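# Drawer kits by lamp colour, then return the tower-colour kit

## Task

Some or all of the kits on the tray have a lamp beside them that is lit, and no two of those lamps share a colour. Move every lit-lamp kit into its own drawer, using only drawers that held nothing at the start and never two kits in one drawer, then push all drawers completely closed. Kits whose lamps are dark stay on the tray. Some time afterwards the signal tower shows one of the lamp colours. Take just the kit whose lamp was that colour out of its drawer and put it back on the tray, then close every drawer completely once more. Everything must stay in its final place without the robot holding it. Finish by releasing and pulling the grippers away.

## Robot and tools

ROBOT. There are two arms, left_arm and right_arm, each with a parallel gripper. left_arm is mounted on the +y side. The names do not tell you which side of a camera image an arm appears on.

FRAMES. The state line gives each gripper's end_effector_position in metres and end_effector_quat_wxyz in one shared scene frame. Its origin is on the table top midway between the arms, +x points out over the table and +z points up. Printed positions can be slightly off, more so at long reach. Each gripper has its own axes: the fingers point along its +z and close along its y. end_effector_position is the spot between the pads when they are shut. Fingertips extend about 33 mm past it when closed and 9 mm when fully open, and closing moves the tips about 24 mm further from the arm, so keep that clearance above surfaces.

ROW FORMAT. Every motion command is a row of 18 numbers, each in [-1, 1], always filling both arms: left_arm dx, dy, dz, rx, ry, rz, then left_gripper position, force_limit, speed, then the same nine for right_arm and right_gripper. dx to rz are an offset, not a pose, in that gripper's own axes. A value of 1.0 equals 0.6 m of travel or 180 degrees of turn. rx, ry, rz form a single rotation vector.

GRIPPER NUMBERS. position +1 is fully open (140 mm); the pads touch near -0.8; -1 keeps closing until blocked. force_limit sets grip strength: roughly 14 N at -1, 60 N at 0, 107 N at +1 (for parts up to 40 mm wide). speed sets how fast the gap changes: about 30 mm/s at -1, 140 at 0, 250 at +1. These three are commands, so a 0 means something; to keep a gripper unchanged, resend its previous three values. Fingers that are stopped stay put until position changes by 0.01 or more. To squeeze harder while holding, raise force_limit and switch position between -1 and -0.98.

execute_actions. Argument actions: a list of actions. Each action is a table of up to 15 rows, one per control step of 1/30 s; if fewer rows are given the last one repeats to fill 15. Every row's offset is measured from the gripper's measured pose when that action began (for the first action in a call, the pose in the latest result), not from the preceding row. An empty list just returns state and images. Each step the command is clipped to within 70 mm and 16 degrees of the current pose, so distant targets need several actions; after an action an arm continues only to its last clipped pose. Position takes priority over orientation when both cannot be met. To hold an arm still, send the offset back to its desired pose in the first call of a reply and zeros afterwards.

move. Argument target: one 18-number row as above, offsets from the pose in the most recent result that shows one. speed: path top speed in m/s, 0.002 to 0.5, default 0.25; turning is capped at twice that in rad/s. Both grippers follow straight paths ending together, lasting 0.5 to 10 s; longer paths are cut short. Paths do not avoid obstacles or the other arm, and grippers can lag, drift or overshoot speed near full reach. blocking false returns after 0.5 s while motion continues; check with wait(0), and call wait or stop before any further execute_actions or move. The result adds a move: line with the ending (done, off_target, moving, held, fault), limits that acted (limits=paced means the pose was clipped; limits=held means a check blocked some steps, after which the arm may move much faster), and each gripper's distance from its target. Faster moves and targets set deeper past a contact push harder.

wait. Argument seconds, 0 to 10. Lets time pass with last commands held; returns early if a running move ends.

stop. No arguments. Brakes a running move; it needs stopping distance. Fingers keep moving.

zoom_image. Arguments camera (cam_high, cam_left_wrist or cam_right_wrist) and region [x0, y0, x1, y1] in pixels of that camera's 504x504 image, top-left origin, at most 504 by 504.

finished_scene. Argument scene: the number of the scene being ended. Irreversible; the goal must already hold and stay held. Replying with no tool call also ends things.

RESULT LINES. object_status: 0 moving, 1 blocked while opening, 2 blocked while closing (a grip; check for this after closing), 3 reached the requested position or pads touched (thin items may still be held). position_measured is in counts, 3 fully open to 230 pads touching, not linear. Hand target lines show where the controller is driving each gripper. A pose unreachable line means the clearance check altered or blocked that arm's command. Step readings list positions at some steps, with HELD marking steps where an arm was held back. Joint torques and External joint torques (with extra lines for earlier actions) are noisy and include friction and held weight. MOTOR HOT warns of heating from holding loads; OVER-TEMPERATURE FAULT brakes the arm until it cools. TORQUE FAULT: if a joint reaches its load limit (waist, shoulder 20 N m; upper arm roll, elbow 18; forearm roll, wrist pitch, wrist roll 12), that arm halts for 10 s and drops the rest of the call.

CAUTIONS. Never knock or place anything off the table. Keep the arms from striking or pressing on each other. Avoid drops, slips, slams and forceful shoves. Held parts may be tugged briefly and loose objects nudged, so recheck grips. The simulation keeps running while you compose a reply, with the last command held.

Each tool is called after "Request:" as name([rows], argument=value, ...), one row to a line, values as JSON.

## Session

Request:
execute_actions(actions=[])

Scene clock: 0.00 s.
left_arm: end_effector_position=(+0.0002, +0.0096, +0.2599) position_measured=3 object_status=3 end_effector_quat_wxyz=(+0.176, +0.235, +0.901, +0.319) | right_arm: end_effector_position=(+0.2487, -0.6056, +0.3349) position_measured=3 object_status=3 end_effector_quat_wxyz=(+0.223, +0.969, -0.072, -0.082)
Joint positions: left_arm=[-1.568 -0.026 -0.058 -2.079  0.379  1.404  0.258] | right_arm=[-0.369 -0.722  0.034 -2.493 -0.445  1.645 -1.557]
Joint velocities: left_arm=[-0.001 -0.001  0.    -0.    -0.     0.001 -0.001] | right_arm=[ 0.001  0.001 -0.001 -0.    -0.001 -0.001 -0.001]
Joint torques (N m, as the joint torque sensors report them, + toward a larger angle): no reading
External joint torques (N m, as the arm's controller estimates them; a push from outside toward a larger angle lowers the number): no reading
Hand target (left_arm): +0.000, +0.010, +0.260; +0.176, +0.235, +0.901, +0.319
Hand target (right_arm): +0.249, -0.606, +0.335; +0.223, +0.969, -0.072, -0.082

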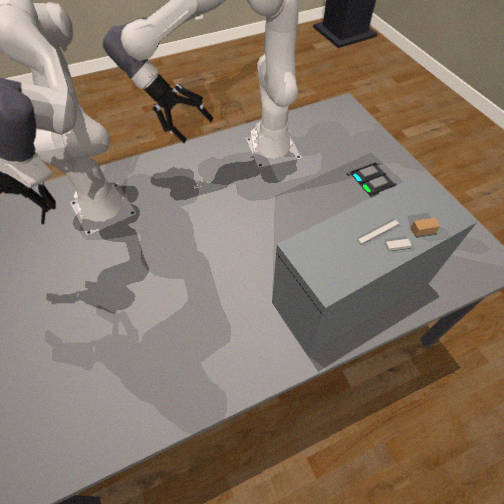

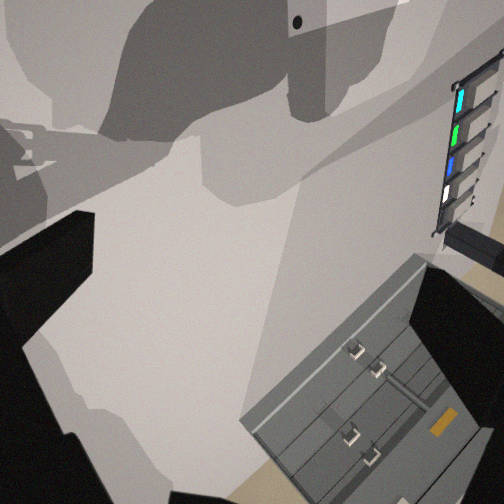

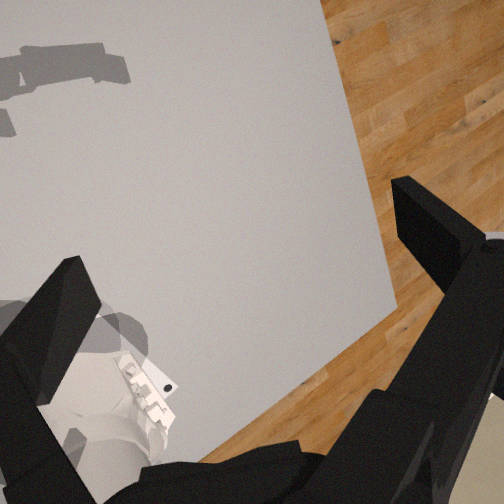

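Request:
move(target=[-0.459,0.4,0.417,0.17,-0.018,-0.197,0.1,0,0,0,0,0,0,0,0,1,0,0], speed=0.15)

Request:
zoom_image(camera="cam_high", region=[330,140,430,220])

Scene clock: 7.87 s.
left_arm: end_effector_position=(+0.4216, +0.1587, +0.2729) position_measured=117 object_status=3 end_effector_quat_wxyz=(+0.218, -0.010, +0.976, +0.010) | right_arm: end_effector_position=(+0.2487, -0.6056, +0.3349) position_measured=3 object_status=3 end_effector_quat_wxyz=(+0.223, +0.969, -0.072, -0.082)
Joint positions: left_arm=[-1.237 -0.578  0.769 -2.455  0.864  2.209  0.457] | right_arm=[-0.369 -0.722  0.034 -2.493 -0.445  1.645 -1.557]
Joint velocities: left_arm=[0.001 0.001 0.002 0.    0.    0.011 0.017] | right_arm=[-0.     0.001  0.001  0.001  0.001  0.001 -0.   ]
Joint torques (N m, as the joint torque sensors report them, + toward a larger angle): left_arm=[ -1.17  -5.44 -10.68  23.3    1.89   3.02   0.2 ] | right_arm=[-0.48 -6.65  0.36 24.36 -0.3   1.91  0.12]
External joint torques (N m, as the arm's controller estimates them; a push from outside toward a larger angle lowers the number): left_arm=[-1.23  0.38  0.29  0.35  1.06  0.37  0.21] | right_arm=[-0.47  0.41  0.89  0.31 -0.11 -0.01  0.1 ]
Hand target (left_arm): +0.424, +0.157, +0.274; +0.221, -0.004, +0.975, +0.010
Hand target (right_arm): +0.249, -0.606, +0.335; +0.223, +0.969, -0.072, -0.082
Off the commanded pose (left_arm): 0.012 m, 2 deg.
Off the commanded pose (right_arm): 0.000 m, 0 deg.
move: off_target (left_arm)

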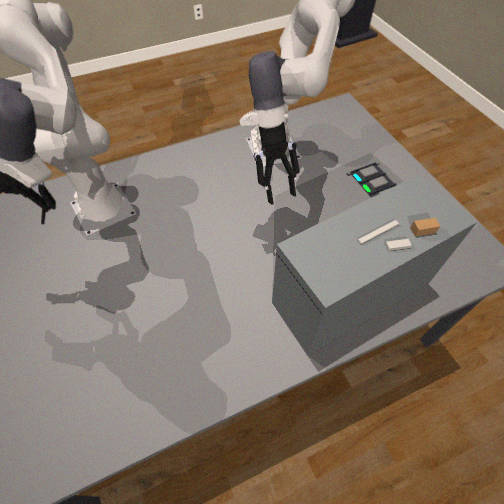

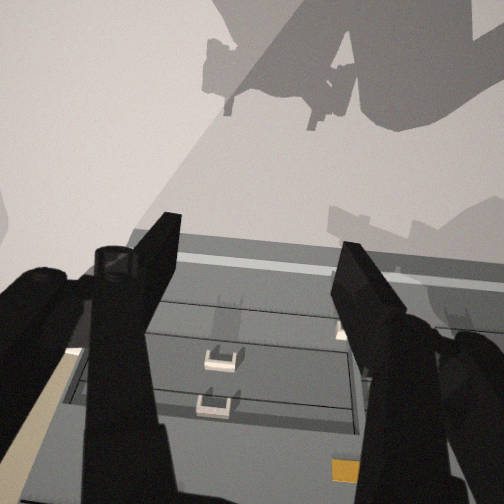

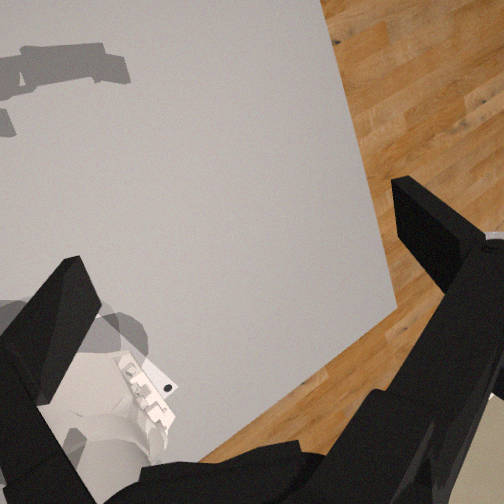

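Region (330, 140, 430, 220) of cam_high's 504x504 image, scaled by 5.040, with more detail than that image has; it fills the top 403 rows of this view, and the rest is white.

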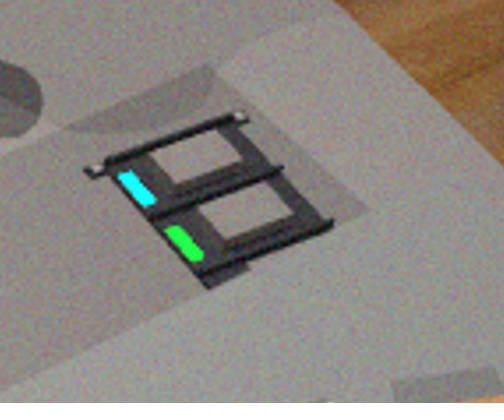

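Request:
move(target=[0.03,0.17,-0.06,0,-0.15,0,0.1,0,0,0,0,0,0,0,0,1,0,0], speed=0.12)

Scene clock: 11.70 s.
left_arm: end_effector_position=(+0.3891, +0.2644, +0.2990) position_measured=117 object_status=3 end_effector_quat_wxyz=(+0.437, -0.007, +0.899, +0.017) | right_arm: end_effector_position=(+0.2487, -0.6056, +0.3349) position_measured=3 object_status=3 end_effector_quat_wxyz=(+0.223, +0.969, -0.072, -0.082)
Joint positions: left_arm=[-0.739 -1.062  0.543 -2.963  1.472  2.37   0.207] | right_arm=[-0.369 -0.722  0.034 -2.493 -0.445  1.645 -1.557]
Joint velocities: left_arm=[ 0.001 -0.004  0.001 -0.003  0.023  0.007 -0.034] | right_arm=[ 0.    -0.     0.001  0.001 -0.001  0.    -0.001]
Joint torques (N m, as the joint torque sensors report them, + toward a larger angle): left_arm=[ 2.32  0.94 -9.39 21.13  1.34  2.35 -0.06] | right_arm=[-0.5  -6.46  0.59 24.44 -0.31  1.92  0.15]
External joint torques (N m, as the arm's controller estimates them; a push from outside toward a larger angle lowers the number): left_arm=[ 2.28 -1.23 -0.97 -1.52  1.02  0.49 -0.04] | right_arm=[-0.53  0.75  1.11  0.31 -0.12 -0.01  0.13]
Hand target (left_arm): +0.389, +0.264, +0.300; +0.439, -0.011, +0.898, +0.013
Hand target (right_arm): +0.249, -0.606, +0.335; +0.223, +0.969, -0.072, -0.082
Off the commanded pose (left_arm): 0.005 m, 1 deg.
Off the commanded pose (right_arm): 0.000 m, 0 deg.
move: off_target (left_arm)

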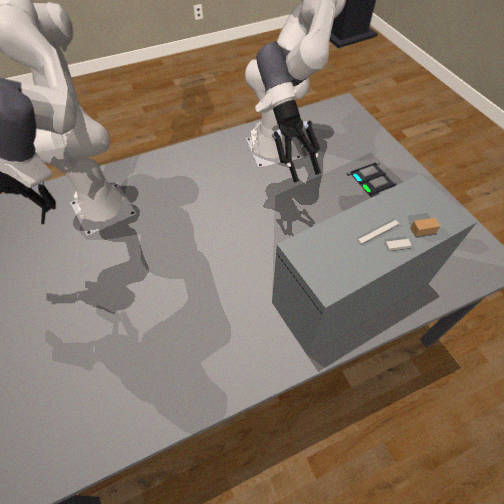

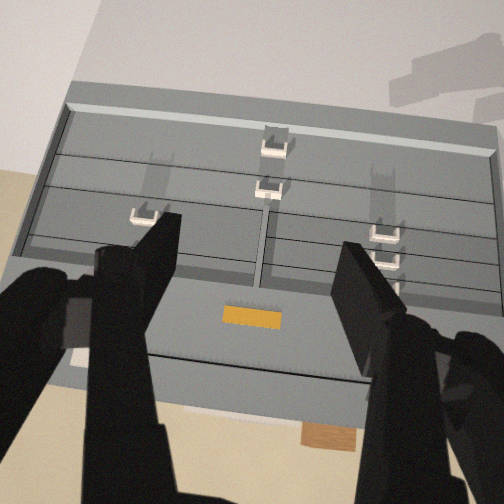

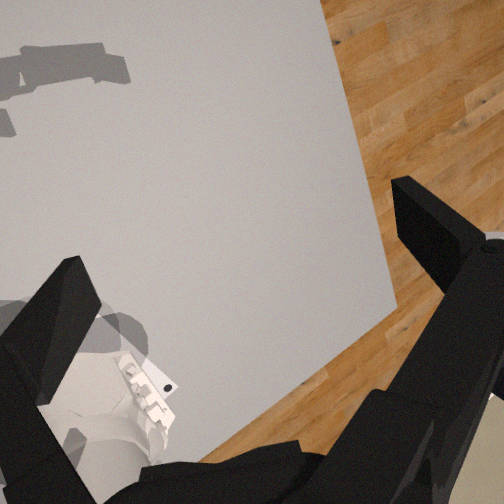

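Request:
move(target=[-0.055,0.21,0.256,0,-0.03,0,0.1,0,0,0,0,0,0,0,0,1,0,0], speed=0.1)

Scene clock: 17.67 s.
left_arm: end_effector_position=(+0.5267, +0.3964, +0.2277) position_measured=117 object_status=3 end_effector_quat_wxyz=(+0.477, -0.004, +0.879, +0.020) | right_arm: end_effector_position=(+0.2487, -0.6056, +0.3349) position_measured=3 object_status=3 end_effector_quat_wxyz=(+0.223, +0.969, -0.072, -0.082)
Joint positions: left_arm=[-1.008 -0.904  1.344 -2.655  2.289  2.577  0.027] | right_arm=[-0.369 -0.722  0.034 -2.493 -0.445  1.645 -1.557]
Joint velocities: left_arm=[-0.007 -0.009  0.006 -0.     0.015  0.    -0.006] | right_arm=[-0.     0.001  0.001 -0.001 -0.    -0.    -0.   ]
Joint torques (N m, as the joint torque sensors report them, + toward a larger angle): left_arm=[ -1.55   5.89 -19.58  13.95   0.52   1.05  -0.11] | right_arm=[-0.56 -6.32  0.67 24.4  -0.28  1.91  0.13]
External joint torques (N m, as the arm's controller estimates them; a push from outside toward a larger angle lowers the number): left_arm=[-1.55 -2.35 -1.09  0.3   1.   -0.28 -0.08] | right_arm=[-0.57  0.73  1.21  0.39 -0.1   0.    0.11]
Hand target (left_arm): +0.528, +0.397, +0.229; +0.479, -0.006, +0.877, +0.020
Hand target (right_arm): +0.249, -0.606, +0.335; +0.223, +0.969, -0.072, -0.082
Off the commanded pose (left_arm): 0.005 m, 0 deg.
Off the commanded pose (right_arm): 0.000 m, 0 deg.
move: off_target (left_arm)

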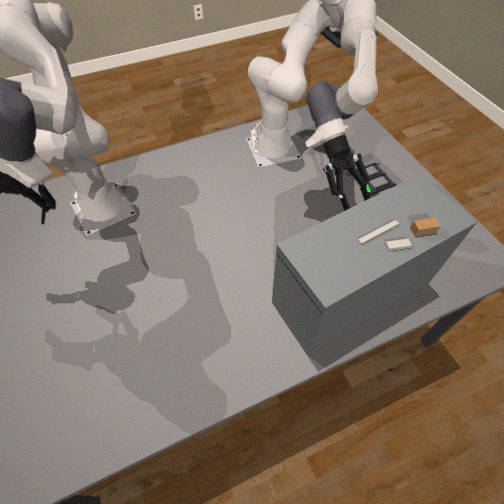

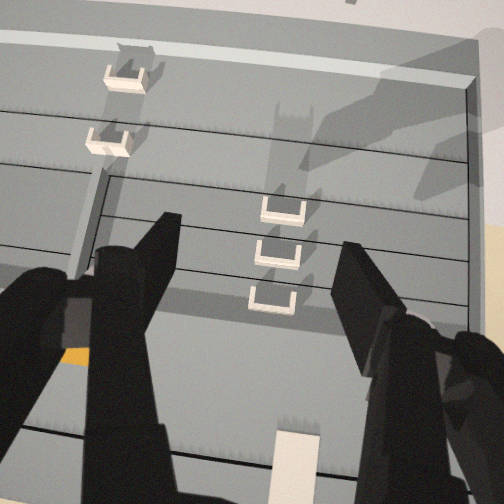

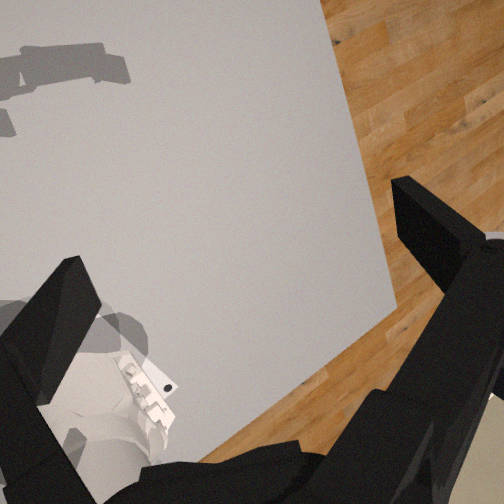

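Request:
move(target=[0,0.0,0.085,0.012,0,-0.004,0.1,0,0,0,0,0,0,0,0,1,0,0], speed=0.06)

Scene clock: 21.10 s.
left_arm: end_effector_position=(+0.5684, +0.3982, +0.1996) position_measured=117 object_status=3 end_effector_quat_wxyz=(+0.477, -0.003, +0.879, +0.001) | right_arm: end_effector_position=(+0.2487, -0.6056, +0.3349) position_measured=3 object_status=3 end_effector_quat_wxyz=(+0.223, +0.969, -0.072, -0.082)
Joint positions: left_arm=[-1.213 -0.959  1.54  -2.522  2.385  2.578  0.017] | right_arm=[-0.369 -0.722  0.034 -2.493 -0.445  1.645 -1.557]
Joint velocities: left_arm=[-0.004 -0.007  0.002  0.002  0.009 -0.001 -0.001] | right_arm=[ 0.003  0.001  0.001 -0.     0.    -0.001 -0.002]
Joint torques (N m, as the joint torque sensors report them, + toward a larger angle): left_arm=[ -1.21  10.48 -21.59  12.02   0.57   1.56   0.08] | right_arm=[-0.69 -6.68  0.5  24.38 -0.3   1.92  0.1 ]
External joint torques (N m, as the arm's controller estimates them; a push from outside toward a larger angle lowers the number): left_arm=[-1.21 -3.06  0.2   0.75  1.04  0.15  0.1 ] | right_arm=[-0.72  0.35  1.02  0.37 -0.12  0.    0.08]
Hand target (left_arm): +0.570, +0.398, +0.200; +0.478, -0.002, +0.878, +0.001
Hand target (right_arm): +0.249, -0.606, +0.335; +0.223, +0.969, -0.072, -0.082
Off the commanded pose (left_arm): 0.001 m, 0 deg.
Off the commanded pose (right_arm): 0.000 m, 0 deg.
move: done

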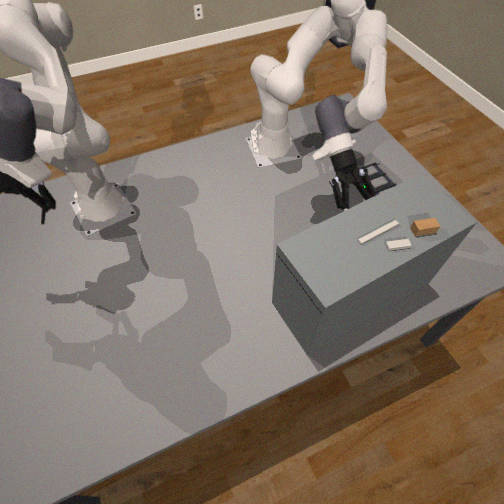

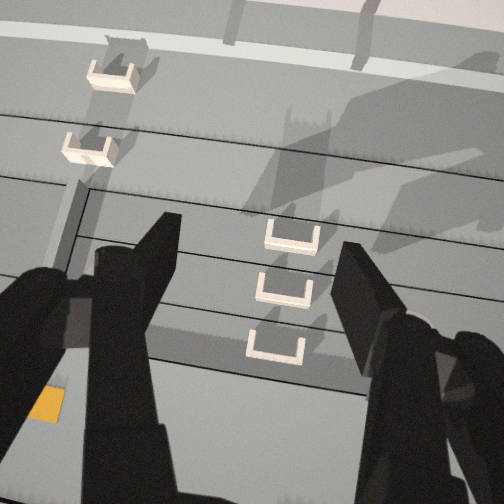

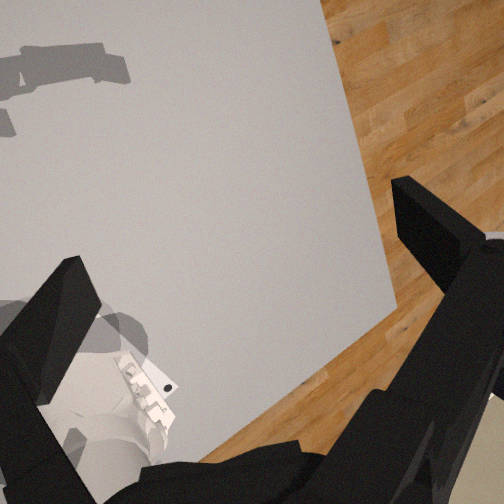

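Request:
move(target=[0.003,0.027,0.042,0,0,0,0.1,0,0,0,0,0,0,0,0,1,0,0], speed=0.04)

Scene clock: 26.03 s.
left_arm: end_effector_position=(+0.5875, +0.4158, +0.1835) position_measured=117 object_status=3 end_effector_quat_wxyz=(+0.476, -0.007, +0.880, +0.001) | right_arm: end_effector_position=(+0.2487, -0.6056, +0.3349) position_measured=3 object_status=3 end_effector_quat_wxyz=(+0.223, +0.969, -0.072, -0.082)
Joint positions: left_arm=[-1.278 -0.983  1.624 -2.45   2.425  2.593  0.021] | right_arm=[-0.369 -0.722  0.034 -2.493 -0.445  1.645 -1.557]
Joint velocities: left_arm=[-0.007 -0.     0.004  0.004  0.01   0.01   0.002] | right_arm=[ 0.003  0.001  0.001  0.001 -0.001  0.     0.   ]
Joint torques (N m, as the joint torque sensors report them, + toward a larger angle): left_arm=[ -1.26  13.54 -23.5   10.46   0.57   1.78   0.33] | right_arm=[-0.23 -6.46  0.53 24.41 -0.27  1.92  0.1 ]
External joint torques (N m, as the arm's controller estimates them; a push from outside toward a larger angle lowers the number): left_arm=[-1.27 -2.61 -0.45  0.1   1.07  0.35  0.36] | right_arm=[-0.3   0.65  1.01  0.32 -0.09 -0.01  0.08]
Hand target (left_arm): +0.588, +0.414, +0.184; +0.477, -0.003, +0.879, +0.001
Hand target (right_arm): +0.249, -0.606, +0.335; +0.223, +0.969, -0.072, -0.082
Off the commanded pose (left_arm): 0.002 m, 1 deg.
Off the commanded pose (right_arm): 0.000 m, 0 deg.
move: done

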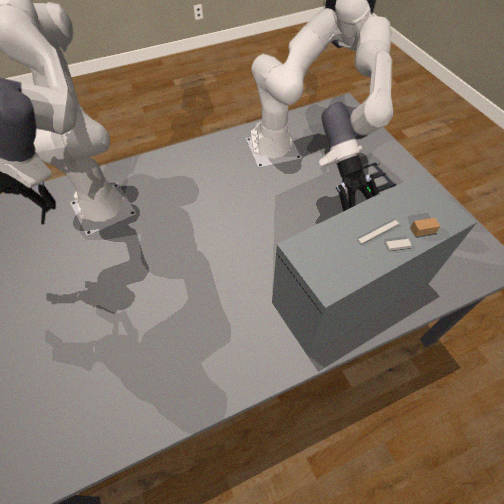

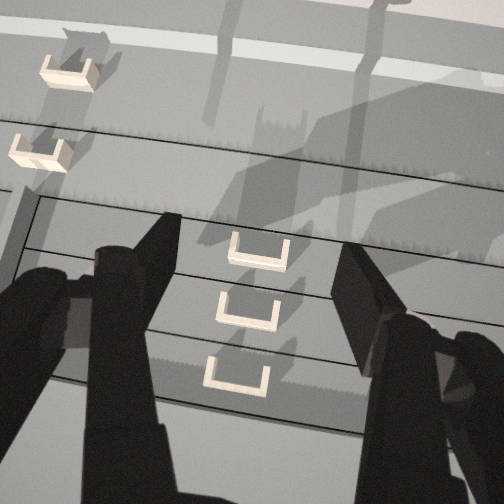

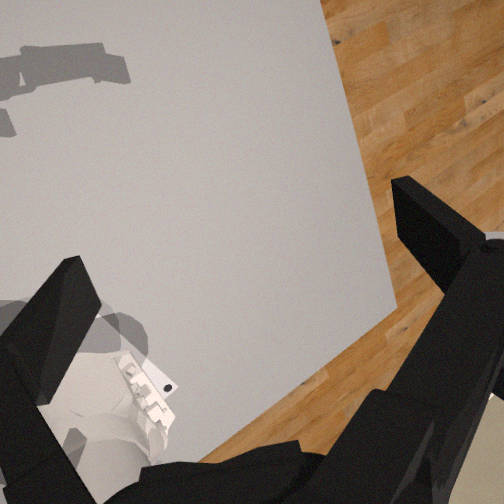

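Request:
move(target=[-0.005,0,0.013,0,0,0,0.1,0,0,0,0,0,0,0,0,1,0,0], speed=0.03)

Request:
move(target=[0,0,0,0,0,0,-1,0,0,0,0,0,0,0,0,1,0,0])

Request:
move(target=[0.104,0,-0.161,0,0.05,0,-1,0,0,0,0,0,0,0,0,1,0,0], speed=0.05)

Scene clock: 28.97 s.
left_arm: end_effector_position=(+0.5940, +0.4149, +0.1822) position_measured=117 object_status=3 end_effector_quat_wxyz=(+0.476, -0.006, +0.880, +0.001) | right_arm: end_effector_position=(+0.2487, -0.6056, +0.3349) position_measured=3 object_status=3 end_effector_quat_wxyz=(+0.223, +0.969, -0.072, -0.082)
Joint positions: left_arm=[-1.303 -0.983  1.638 -2.43   2.426  2.594  0.022] | right_arm=[-0.369 -0.722  0.034 -2.493 -0.445  1.645 -1.557]
Joint velocities: left_arm=[-0.     0.001  0.002  0.001  0.001  0.    -0.   ] | right_arm=[-0.    -0.001  0.    -0.     0.001  0.001 -0.   ]
Joint torques (N m, as the joint torque sensors report them, + toward a larger angle): left_arm=[ -2.85  14.46 -23.44  12.44  -0.47   1.2    0.02] | right_arm=[-0.63 -6.59  0.45 24.24 -0.27  1.94  0.12]
External joint torques (N m, as the arm's controller estimates them; a push from outside toward a larger angle lowers the number): left_arm=[-2.87 -2.25 -0.16  2.02  0.05 -0.22  0.04] | right_arm=[-0.63  0.51  1.    0.18 -0.09  0.02  0.1 ]
Hand target (left_arm): +0.596, +0.416, +0.182; +0.476, -0.007, +0.880, +0.001
Hand target (right_arm): +0.249, -0.606, +0.335; +0.223, +0.969, -0.072, -0.082
Off the commanded pose (left_arm): 0.002 m, 0 deg.
Off the commanded pose (right_arm): 0.000 m, 0 deg.
move: done

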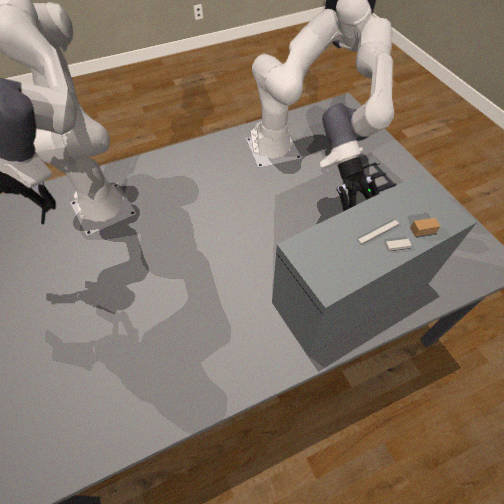

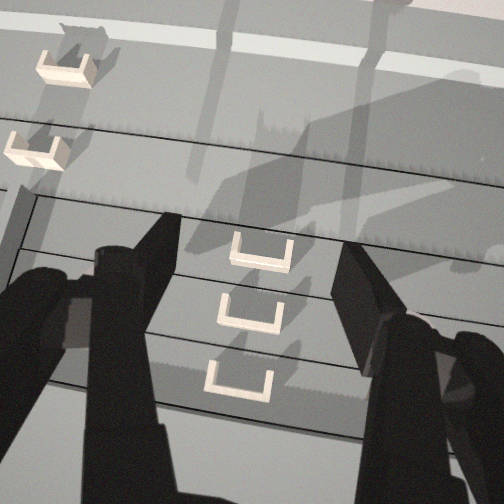

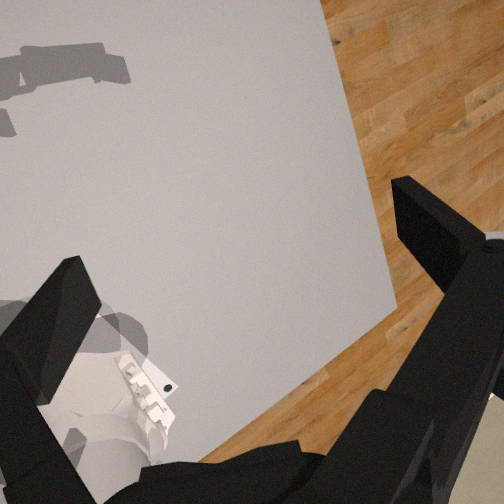

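Scene clock: 29.53 s.
left_arm: end_effector_position=(+0.5924, +0.4162, +0.1803) position_measured=193 object_status=2 end_effector_quat_wxyz=(+0.474, -0.008, +0.880, +0.001) | right_arm: end_effector_position=(+0.2487, -0.6056, +0.3349) position_measured=3 object_status=3 end_effector_quat_wxyz=(+0.223, +0.969, -0.072, -0.082)
Joint positions: left_arm=[-1.299 -0.984  1.64  -2.433  2.426  2.594  0.021] | right_arm=[-0.369 -0.722  0.034 -2.493 -0.445  1.645 -1.557]
Joint velocities: left_arm=[ 0.    -0.001 -0.001  0.001  0.001 -0.    -0.001] | right_arm=[-0.001  0.     0.001  0.001 -0.     0.    -0.001]
Joint torques (N m, as the joint torque sensors report them, + toward a larger angle): left_arm=[ -1.53  14.74 -26.03  12.21  -0.57   1.61   0.07] | right_arm=[-0.3  -6.34  0.61 24.4  -0.29  1.93  0.11]
External joint torques (N m, as the arm's controller estimates them; a push from outside toward a larger angle lowers the number): left_arm=[-1.57 -1.94 -2.75  1.78 -0.06  0.19  0.1 ] | right_arm=[-0.3   0.72  1.15  0.34 -0.1   0.    0.09]
Hand target (left_arm): +0.594, +0.415, +0.182; +0.476, -0.006, +0.880, +0.001
Hand target (right_arm): +0.249, -0.606, +0.335; +0.223, +0.969, -0.072, -0.082
Off the commanded pose (left_arm): 0.003 m, 0 deg.
Off the commanded pose (right_arm): 0.000 m, 0 deg.
move: done

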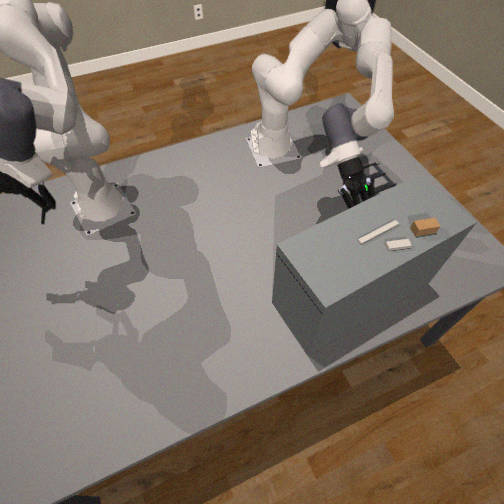

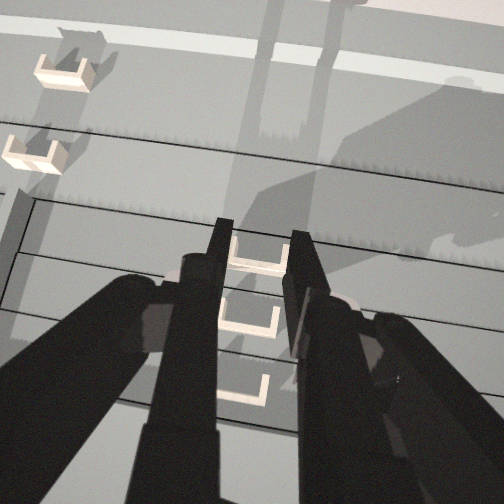

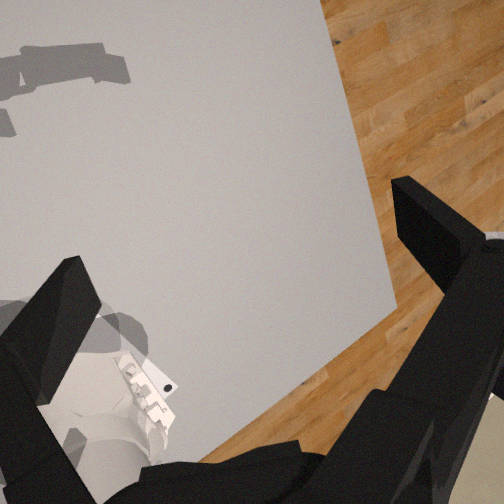

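Scene clock: 32.20 s.
left_arm: end_effector_position=(+0.4744, +0.4023, +0.1795) position_measured=193 object_status=2 end_effector_quat_wxyz=(+0.401, +0.003, +0.916, -0.008) | right_arm: end_effector_position=(+0.2487, -0.6056, +0.3349) position_measured=3 object_status=3 end_effector_quat_wxyz=(+0.223, +0.969, -0.072, -0.082)
Joint positions: left_arm=[-0.845 -0.717  1.326 -2.701  2.112  2.822  0.118] | right_arm=[-0.369 -0.722  0.034 -2.493 -0.445  1.645 -1.557]
Joint velocities: left_arm=[ 0.029  0.041 -0.021 -0.    -0.008  0.045  0.   ] | right_arm=[-0.    -0.001  0.    -0.    -0.001 -0.001 -0.   ]
Joint torques (N m, as the joint torque sensors report them, + toward a larger angle): left_arm=[  6.65   5.11 -13.51  17.88  -1.96   0.2    0.41] | right_arm=[-0.28 -6.54  0.46 24.52 -0.27  1.96  0.13]
External joint torques (N m, as the arm's controller estimates them; a push from outside toward a larger angle lowers the number): left_arm=[ 6.73  1.03  0.86  3.09 -1.01 -1.75  0.44] | right_arm=[-0.28  0.64  1.    0.44 -0.08  0.04  0.11]
Hand target (left_arm): +0.476, +0.414, +0.179; +0.399, -0.003, +0.917, +0.001
Hand target (right_arm): +0.249, -0.606, +0.335; +0.223, +0.969, -0.072, -0.082
Off the commanded pose (left_arm): 0.013 m, 2 deg.
Off the commanded pose (right_arm): 0.000 m, 0 deg.
move: off_target (left_arm)

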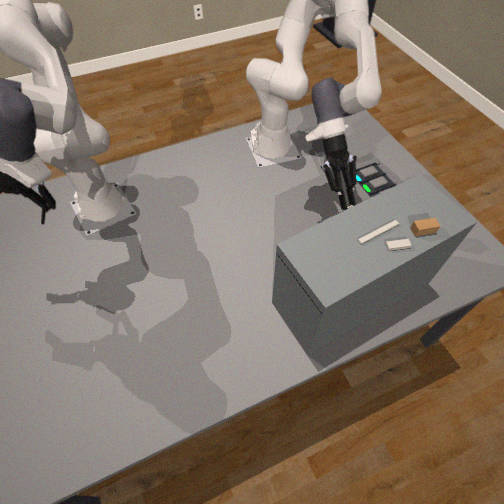

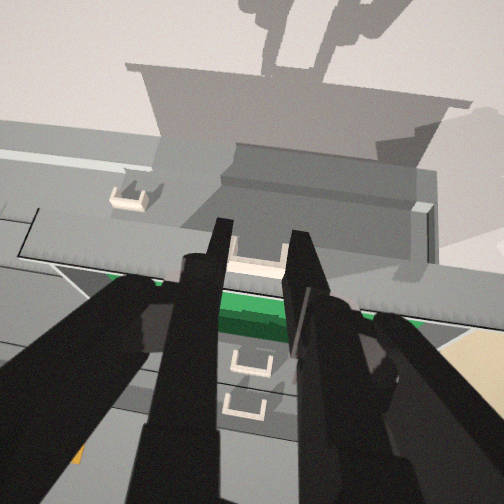

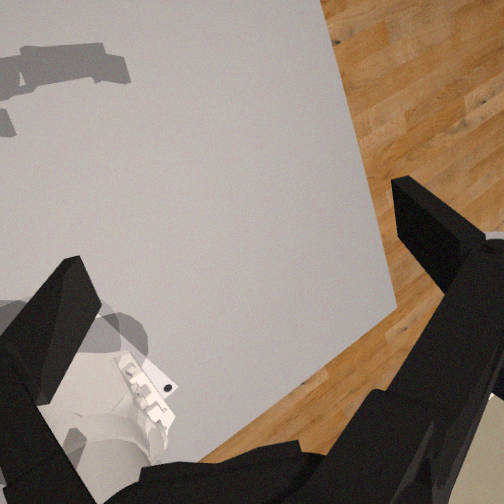

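Request:
move(target=[0,0,0,0,0,0,0.25,-0.5,0,0,0,0,0,0,0,1,0,0])

Request:
move(target=[0,0,-0.11,0,0.125,0,0.25,-0.5,0,0,0,0,0,0,0,1,0,0], speed=0.1)

Request:
move(target=[-0.11,0,0.01,0,0,0,0.25,-0.5,0,0,0,0,0,0,0,1,0,0], speed=0.1)

Scene clock: 35.73 s.
left_arm: end_effector_position=(+0.4738, +0.4020, +0.1794) position_measured=98 object_status=3 end_effector_quat_wxyz=(+0.400, +0.003, +0.916, -0.009) | right_arm: end_effector_position=(+0.2487, -0.6056, +0.3349) position_measured=3 object_status=3 end_effector_quat_wxyz=(+0.223, +0.969, -0.072, -0.082)
Joint positions: left_arm=[-0.842 -0.714  1.325 -2.701  2.11   2.828  0.118] | right_arm=[-0.369 -0.722  0.034 -2.493 -0.445  1.645 -1.557]
Joint velocities: left_arm=[ 0.001 -0.002 -0.001  0.001  0.001  0.     0.001] | right_arm=[ 0.001  0.001  0.001 -0.001  0.    -0.     0.002]
Joint torques (N m, as the joint torque sensors report them, + toward a larger angle): left_arm=[ -1.14   2.87 -15.1   14.42  -0.49   1.57  -0.08] | right_arm=[-0.45 -6.55  0.78 24.56 -0.28  1.9   0.11]
External joint torques (N m, as the arm's controller estimates them; a push from outside toward a larger angle lowers the number): left_arm=[-1.08 -1.3  -0.61 -0.37  0.48 -0.38 -0.06] | right_arm=[-0.54  0.44  1.23  0.61 -0.11 -0.01  0.09]
Hand target (left_arm): +0.474, +0.402, +0.180; +0.401, +0.003, +0.916, -0.008
Hand target (right_arm): +0.249, -0.606, +0.335; +0.223, +0.969, -0.072, -0.082
Off the commanded pose (left_arm): 0.001 m, 0 deg.
Off the commanded pose (right_arm): 0.000 m, 0 deg.
move: done

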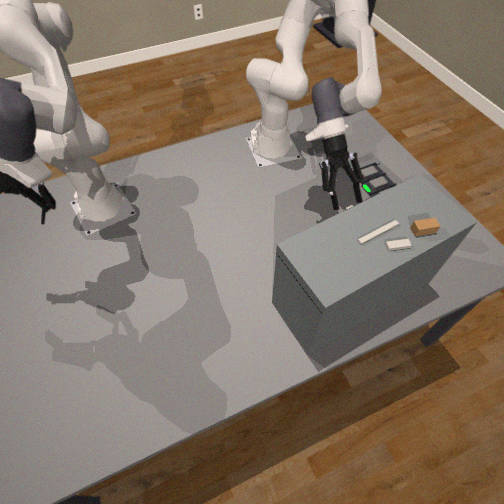

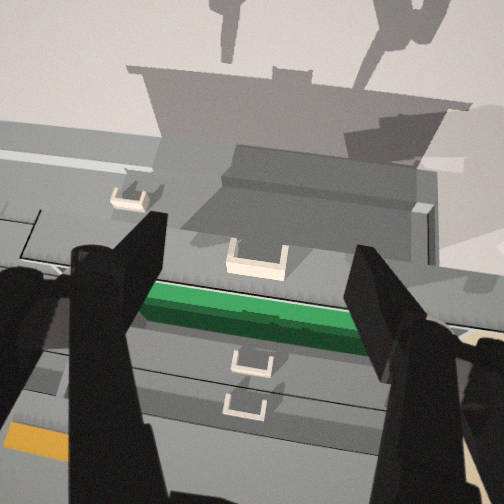

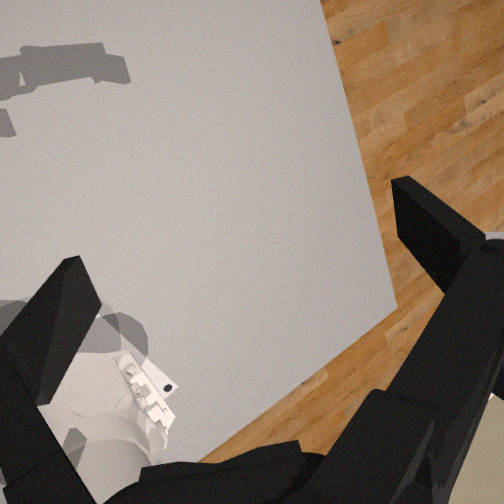

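Scene clock: 38.43 s.
left_arm: end_effector_position=(+0.4243, +0.4041, +0.2250) position_measured=98 object_status=3 end_effector_quat_wxyz=(+0.212, -0.000, +0.977, -0.008) | right_arm: end_effector_position=(+0.2487, -0.6056, +0.3349) position_measured=3 object_status=3 end_effector_quat_wxyz=(+0.223, +0.969, -0.072, -0.082)
Joint positions: left_arm=[-0.743 -0.874  0.972 -2.668  0.99   2.334  0.98 ] | right_arm=[-0.369 -0.722  0.034 -2.493 -0.445  1.645 -1.557]
Joint velocities: left_arm=[-0.004 -0.003  0.004  0.001  0.001 -0.014  0.025] | right_arm=[ 0.     0.001  0.    -0.    -0.001 -0.001 -0.   ]
Joint torques (N m, as the joint torque sensors report them, + toward a larger angle): left_arm=[ -0.4    1.7  -15.96  19.26  -0.19   2.66   0.26] | right_arm=[-0.24 -6.46  0.47 24.37 -0.29  1.94  0.11]
External joint torques (N m, as the arm's controller estimates them; a push from outside toward a larger angle lowers the number): left_arm=[-0.4  -1.59 -0.09  0.21 -0.92 -0.41  0.27] | right_arm=[-0.23  0.58  1.02  0.36 -0.1   0.02  0.09]
Hand target (left_arm): +0.424, +0.404, +0.225; +0.210, +0.003, +0.978, -0.008
Hand target (right_arm): +0.249, -0.606, +0.335; +0.223, +0.969, -0.072, -0.082
Off the commanded pose (left_arm): 0.002 m, 1 deg.
Off the commanded pose (right_arm): 0.000 m, 0 deg.
move: done

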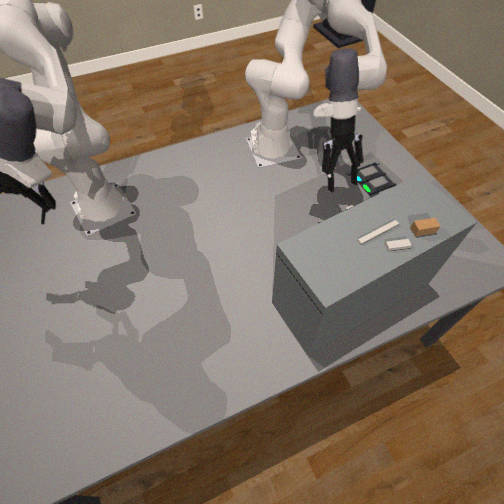

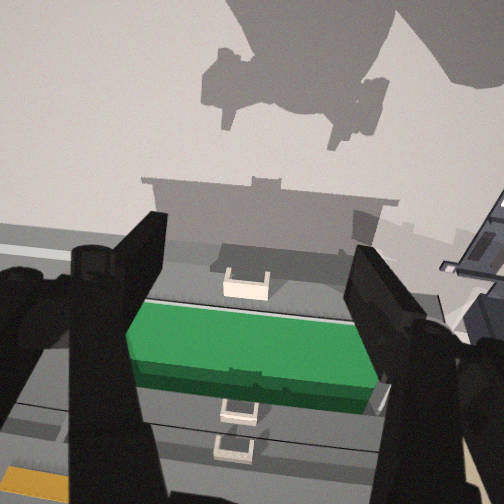

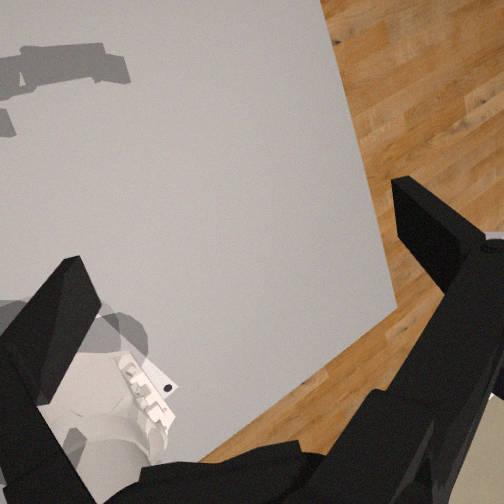

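Scene clock: 39.50 s.
left_arm: end_effector_position=(+0.4869, +0.4027, +0.2477) position_measured=98 object_status=3 end_effector_quat_wxyz=(+0.214, -0.001, +0.977, -0.008) | right_arm: end_effector_position=(+0.2487, -0.6056, +0.3349) position_measured=3 object_status=3 end_effector_quat_wxyz=(+0.223, +0.969, -0.072, -0.082)
Joint positions: left_arm=[-0.943 -0.754  1.087 -2.468  0.942  2.339  0.999] | right_arm=[-0.369 -0.722  0.034 -2.493 -0.445  1.645 -1.557]
Joint velocities: left_arm=[-0.011  0.001  0.007  0.005 -0.001 -0.001  0.007] | right_arm=[-0.001  0.001 -0.    -0.001 -0.001  0.001 -0.   ]
Joint torques (N m, as the joint torque sensors report them, + toward a larger angle): left_arm=[ -0.57   3.38 -17.66  19.59  -0.09   2.65   0.2 ] | right_arm=[-0.45 -6.31  0.49 24.49 -0.28  1.92  0.13]
External joint torques (N m, as the arm's controller estimates them; a push from outside toward a larger angle lowers the number): left_arm=[-0.57 -0.63 -0.38 -0.1  -0.82 -0.44  0.21] | right_arm=[-0.44  0.71  1.05  0.5  -0.1   0.    0.11]
Hand target (left_arm): +0.487, +0.403, +0.248; +0.213, +0.000, +0.977, -0.008
Hand target (right_arm): +0.249, -0.606, +0.335; +0.223, +0.969, -0.072, -0.082
Off the commanded pose (left_arm): 0.002 m, 0 deg.
Off the commanded pose (right_arm): 0.000 m, 0 deg.
move: done

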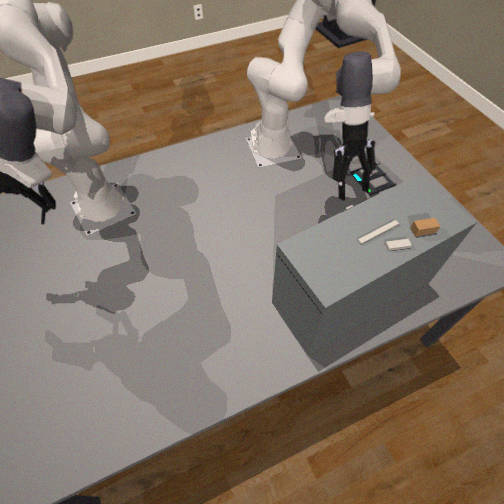

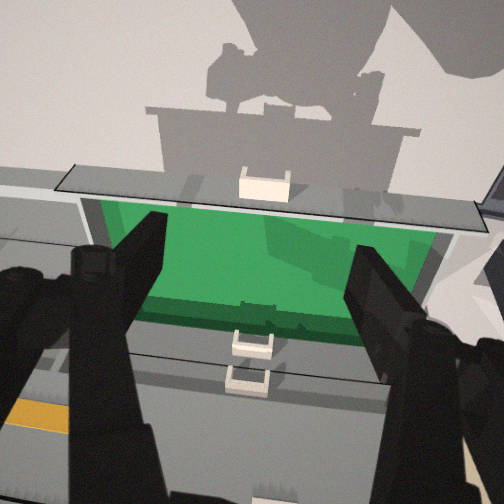

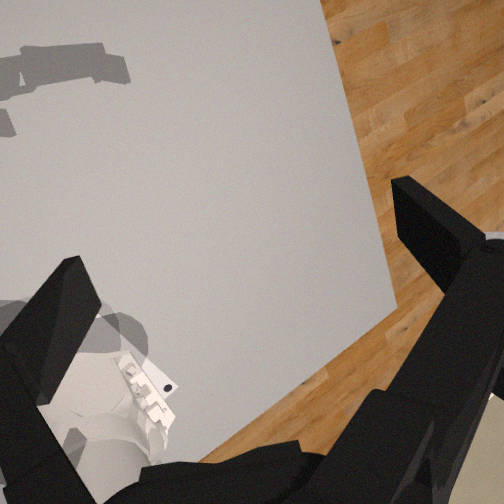

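Request:
move(target=[0.09,0.36,0.047,0,0,0,0.25,-0.5,0,0,0,0,0,0,0,1,0,0], speed=0.12)

Scene clock: 43.93 s.
left_arm: end_effector_position=(+0.4480, +0.6198, +0.1913) position_measured=98 object_status=3 end_effector_quat_wxyz=(+0.210, -0.010, +0.978, -0.009) | right_arm: end_effector_position=(+0.2487, -0.6056, +0.3349) position_measured=3 object_status=3 end_effector_quat_wxyz=(+0.223, +0.969, -0.072, -0.082)
Joint positions: left_arm=[-0.781 -0.998  1.384 -2.392  1.1    2.286  1.382] | right_arm=[-0.369 -0.722  0.034 -2.493 -0.445  1.645 -1.557]
Joint velocities: left_arm=[ 0.     0.001  0.001 -0.001  0.    -0.     0.032] | right_arm=[-0.001  0.     0.001 -0.    -0.    -0.     0.002]
Joint torques (N m, as the joint torque sensors report them, + toward a larger angle): left_arm=[ -0.04  13.32 -23.59  14.08   1.56   2.75   0.39] | right_arm=[-0.44 -6.49  0.52 24.46 -0.29  1.93  0.13]
External joint torques (N m, as the arm's controller estimates them; a push from outside toward a larger angle lowers the number): left_arm=[-0.1  -1.62  0.53  0.34  0.78 -0.43  0.4 ] | right_arm=[-0.45  0.6   1.06  0.39 -0.1   0.01  0.11]
Hand target (left_arm): +0.448, +0.622, +0.191; +0.209, -0.004, +0.978, -0.006
Hand target (right_arm): +0.249, -0.606, +0.335; +0.223, +0.969, -0.072, -0.082
Off the commanded pose (left_arm): 0.005 m, 1 deg.
Off the commanded pose (right_arm): 0.000 m, 0 deg.
move: off_target (left_arm)

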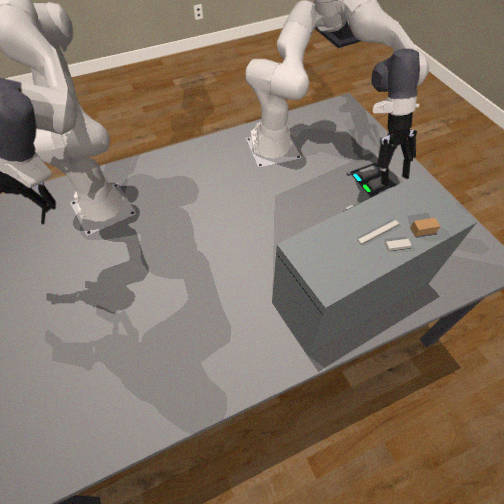

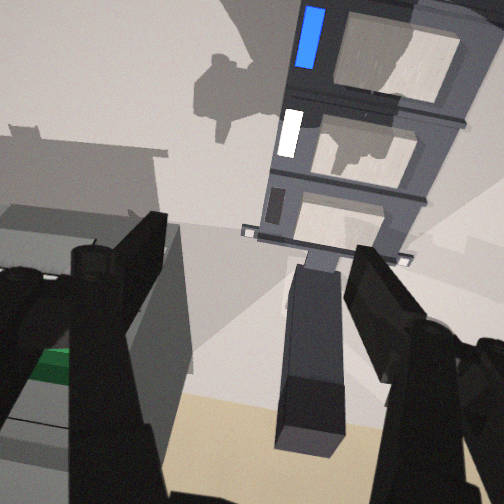

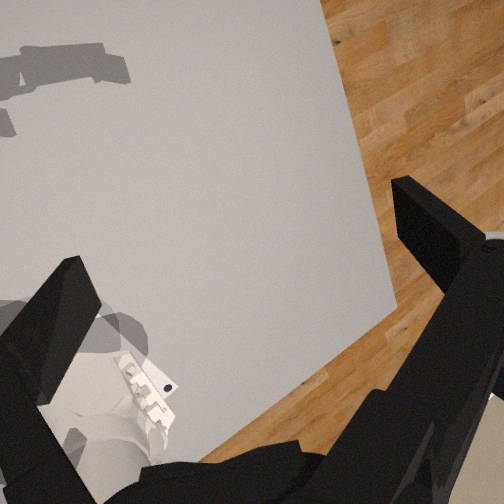

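Request:
move(target=[0.087,0.092,0.173,-0.004,0,0.008,0.25,-0.5,0,0,0,0,0,0,0,1,0,0], speed=0.08)

Scene clock: 47.70 s.
left_arm: end_effector_position=(+0.4410, +0.6708, +0.0721) position_measured=98 object_status=3 end_effector_quat_wxyz=(+0.207, -0.001, +0.978, -0.000) | right_arm: end_effector_position=(+0.2487, -0.6056, +0.3349) position_measured=3 object_status=3 end_effector_quat_wxyz=(+0.223, +0.969, -0.072, -0.082)
Joint positions: left_arm=[-0.902 -1.044  1.736 -2.342  1.35   2.453  1.4  ] | right_arm=[-0.369 -0.722  0.034 -2.493 -0.445  1.645 -1.557]
Joint velocities: left_arm=[-0.002 -0.001  0.001 -0.001  0.006  0.009 -0.001] | right_arm=[ 0.     0.001  0.001 -0.001 -0.001  0.     0.001]
Joint torques (N m, as the joint torque sensors report them, + toward a larger angle): left_arm=[ -1.12  18.29 -25.41  10.65   1.68   3.56   0.17] | right_arm=[-0.5  -6.36  0.45 24.34 -0.28  1.92  0.12]
External joint torques (N m, as the arm's controller estimates them; a push from outside toward a larger angle lowers the number): left_arm=[-1.12 -3.23  0.1   1.25  0.99  0.39  0.18] | right_arm=[-0.55  0.63  0.95  0.38 -0.1   0.01  0.11]
Hand target (left_arm): +0.443, +0.671, +0.073; +0.210, +0.002, +0.978, +0.001
Hand target (right_arm): +0.249, -0.606, +0.335; +0.223, +0.969, -0.072, -0.082
Off the commanded pose (left_arm): 0.003 m, 0 deg.
Off the commanded pose (right_arm): 0.000 m, 0 deg.
move: done

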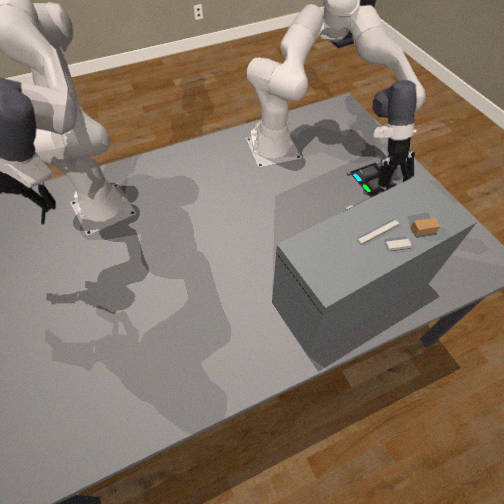

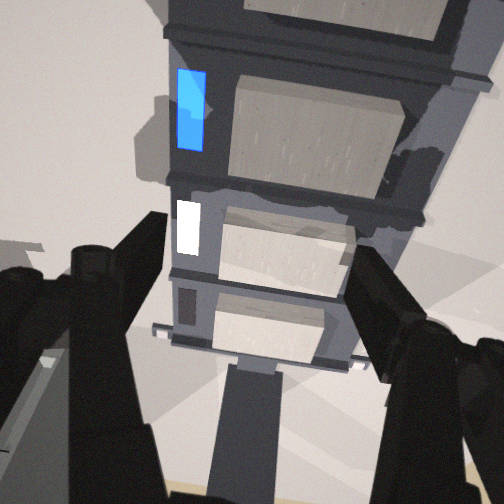

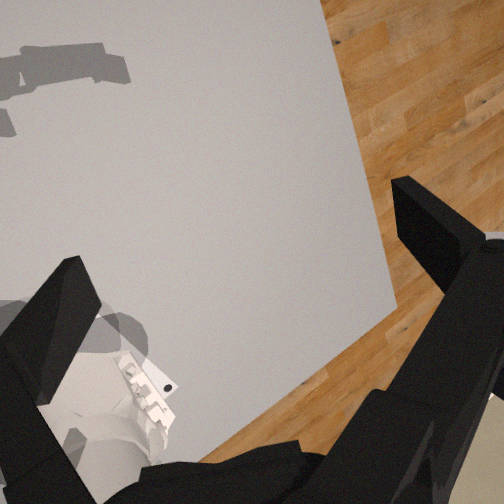

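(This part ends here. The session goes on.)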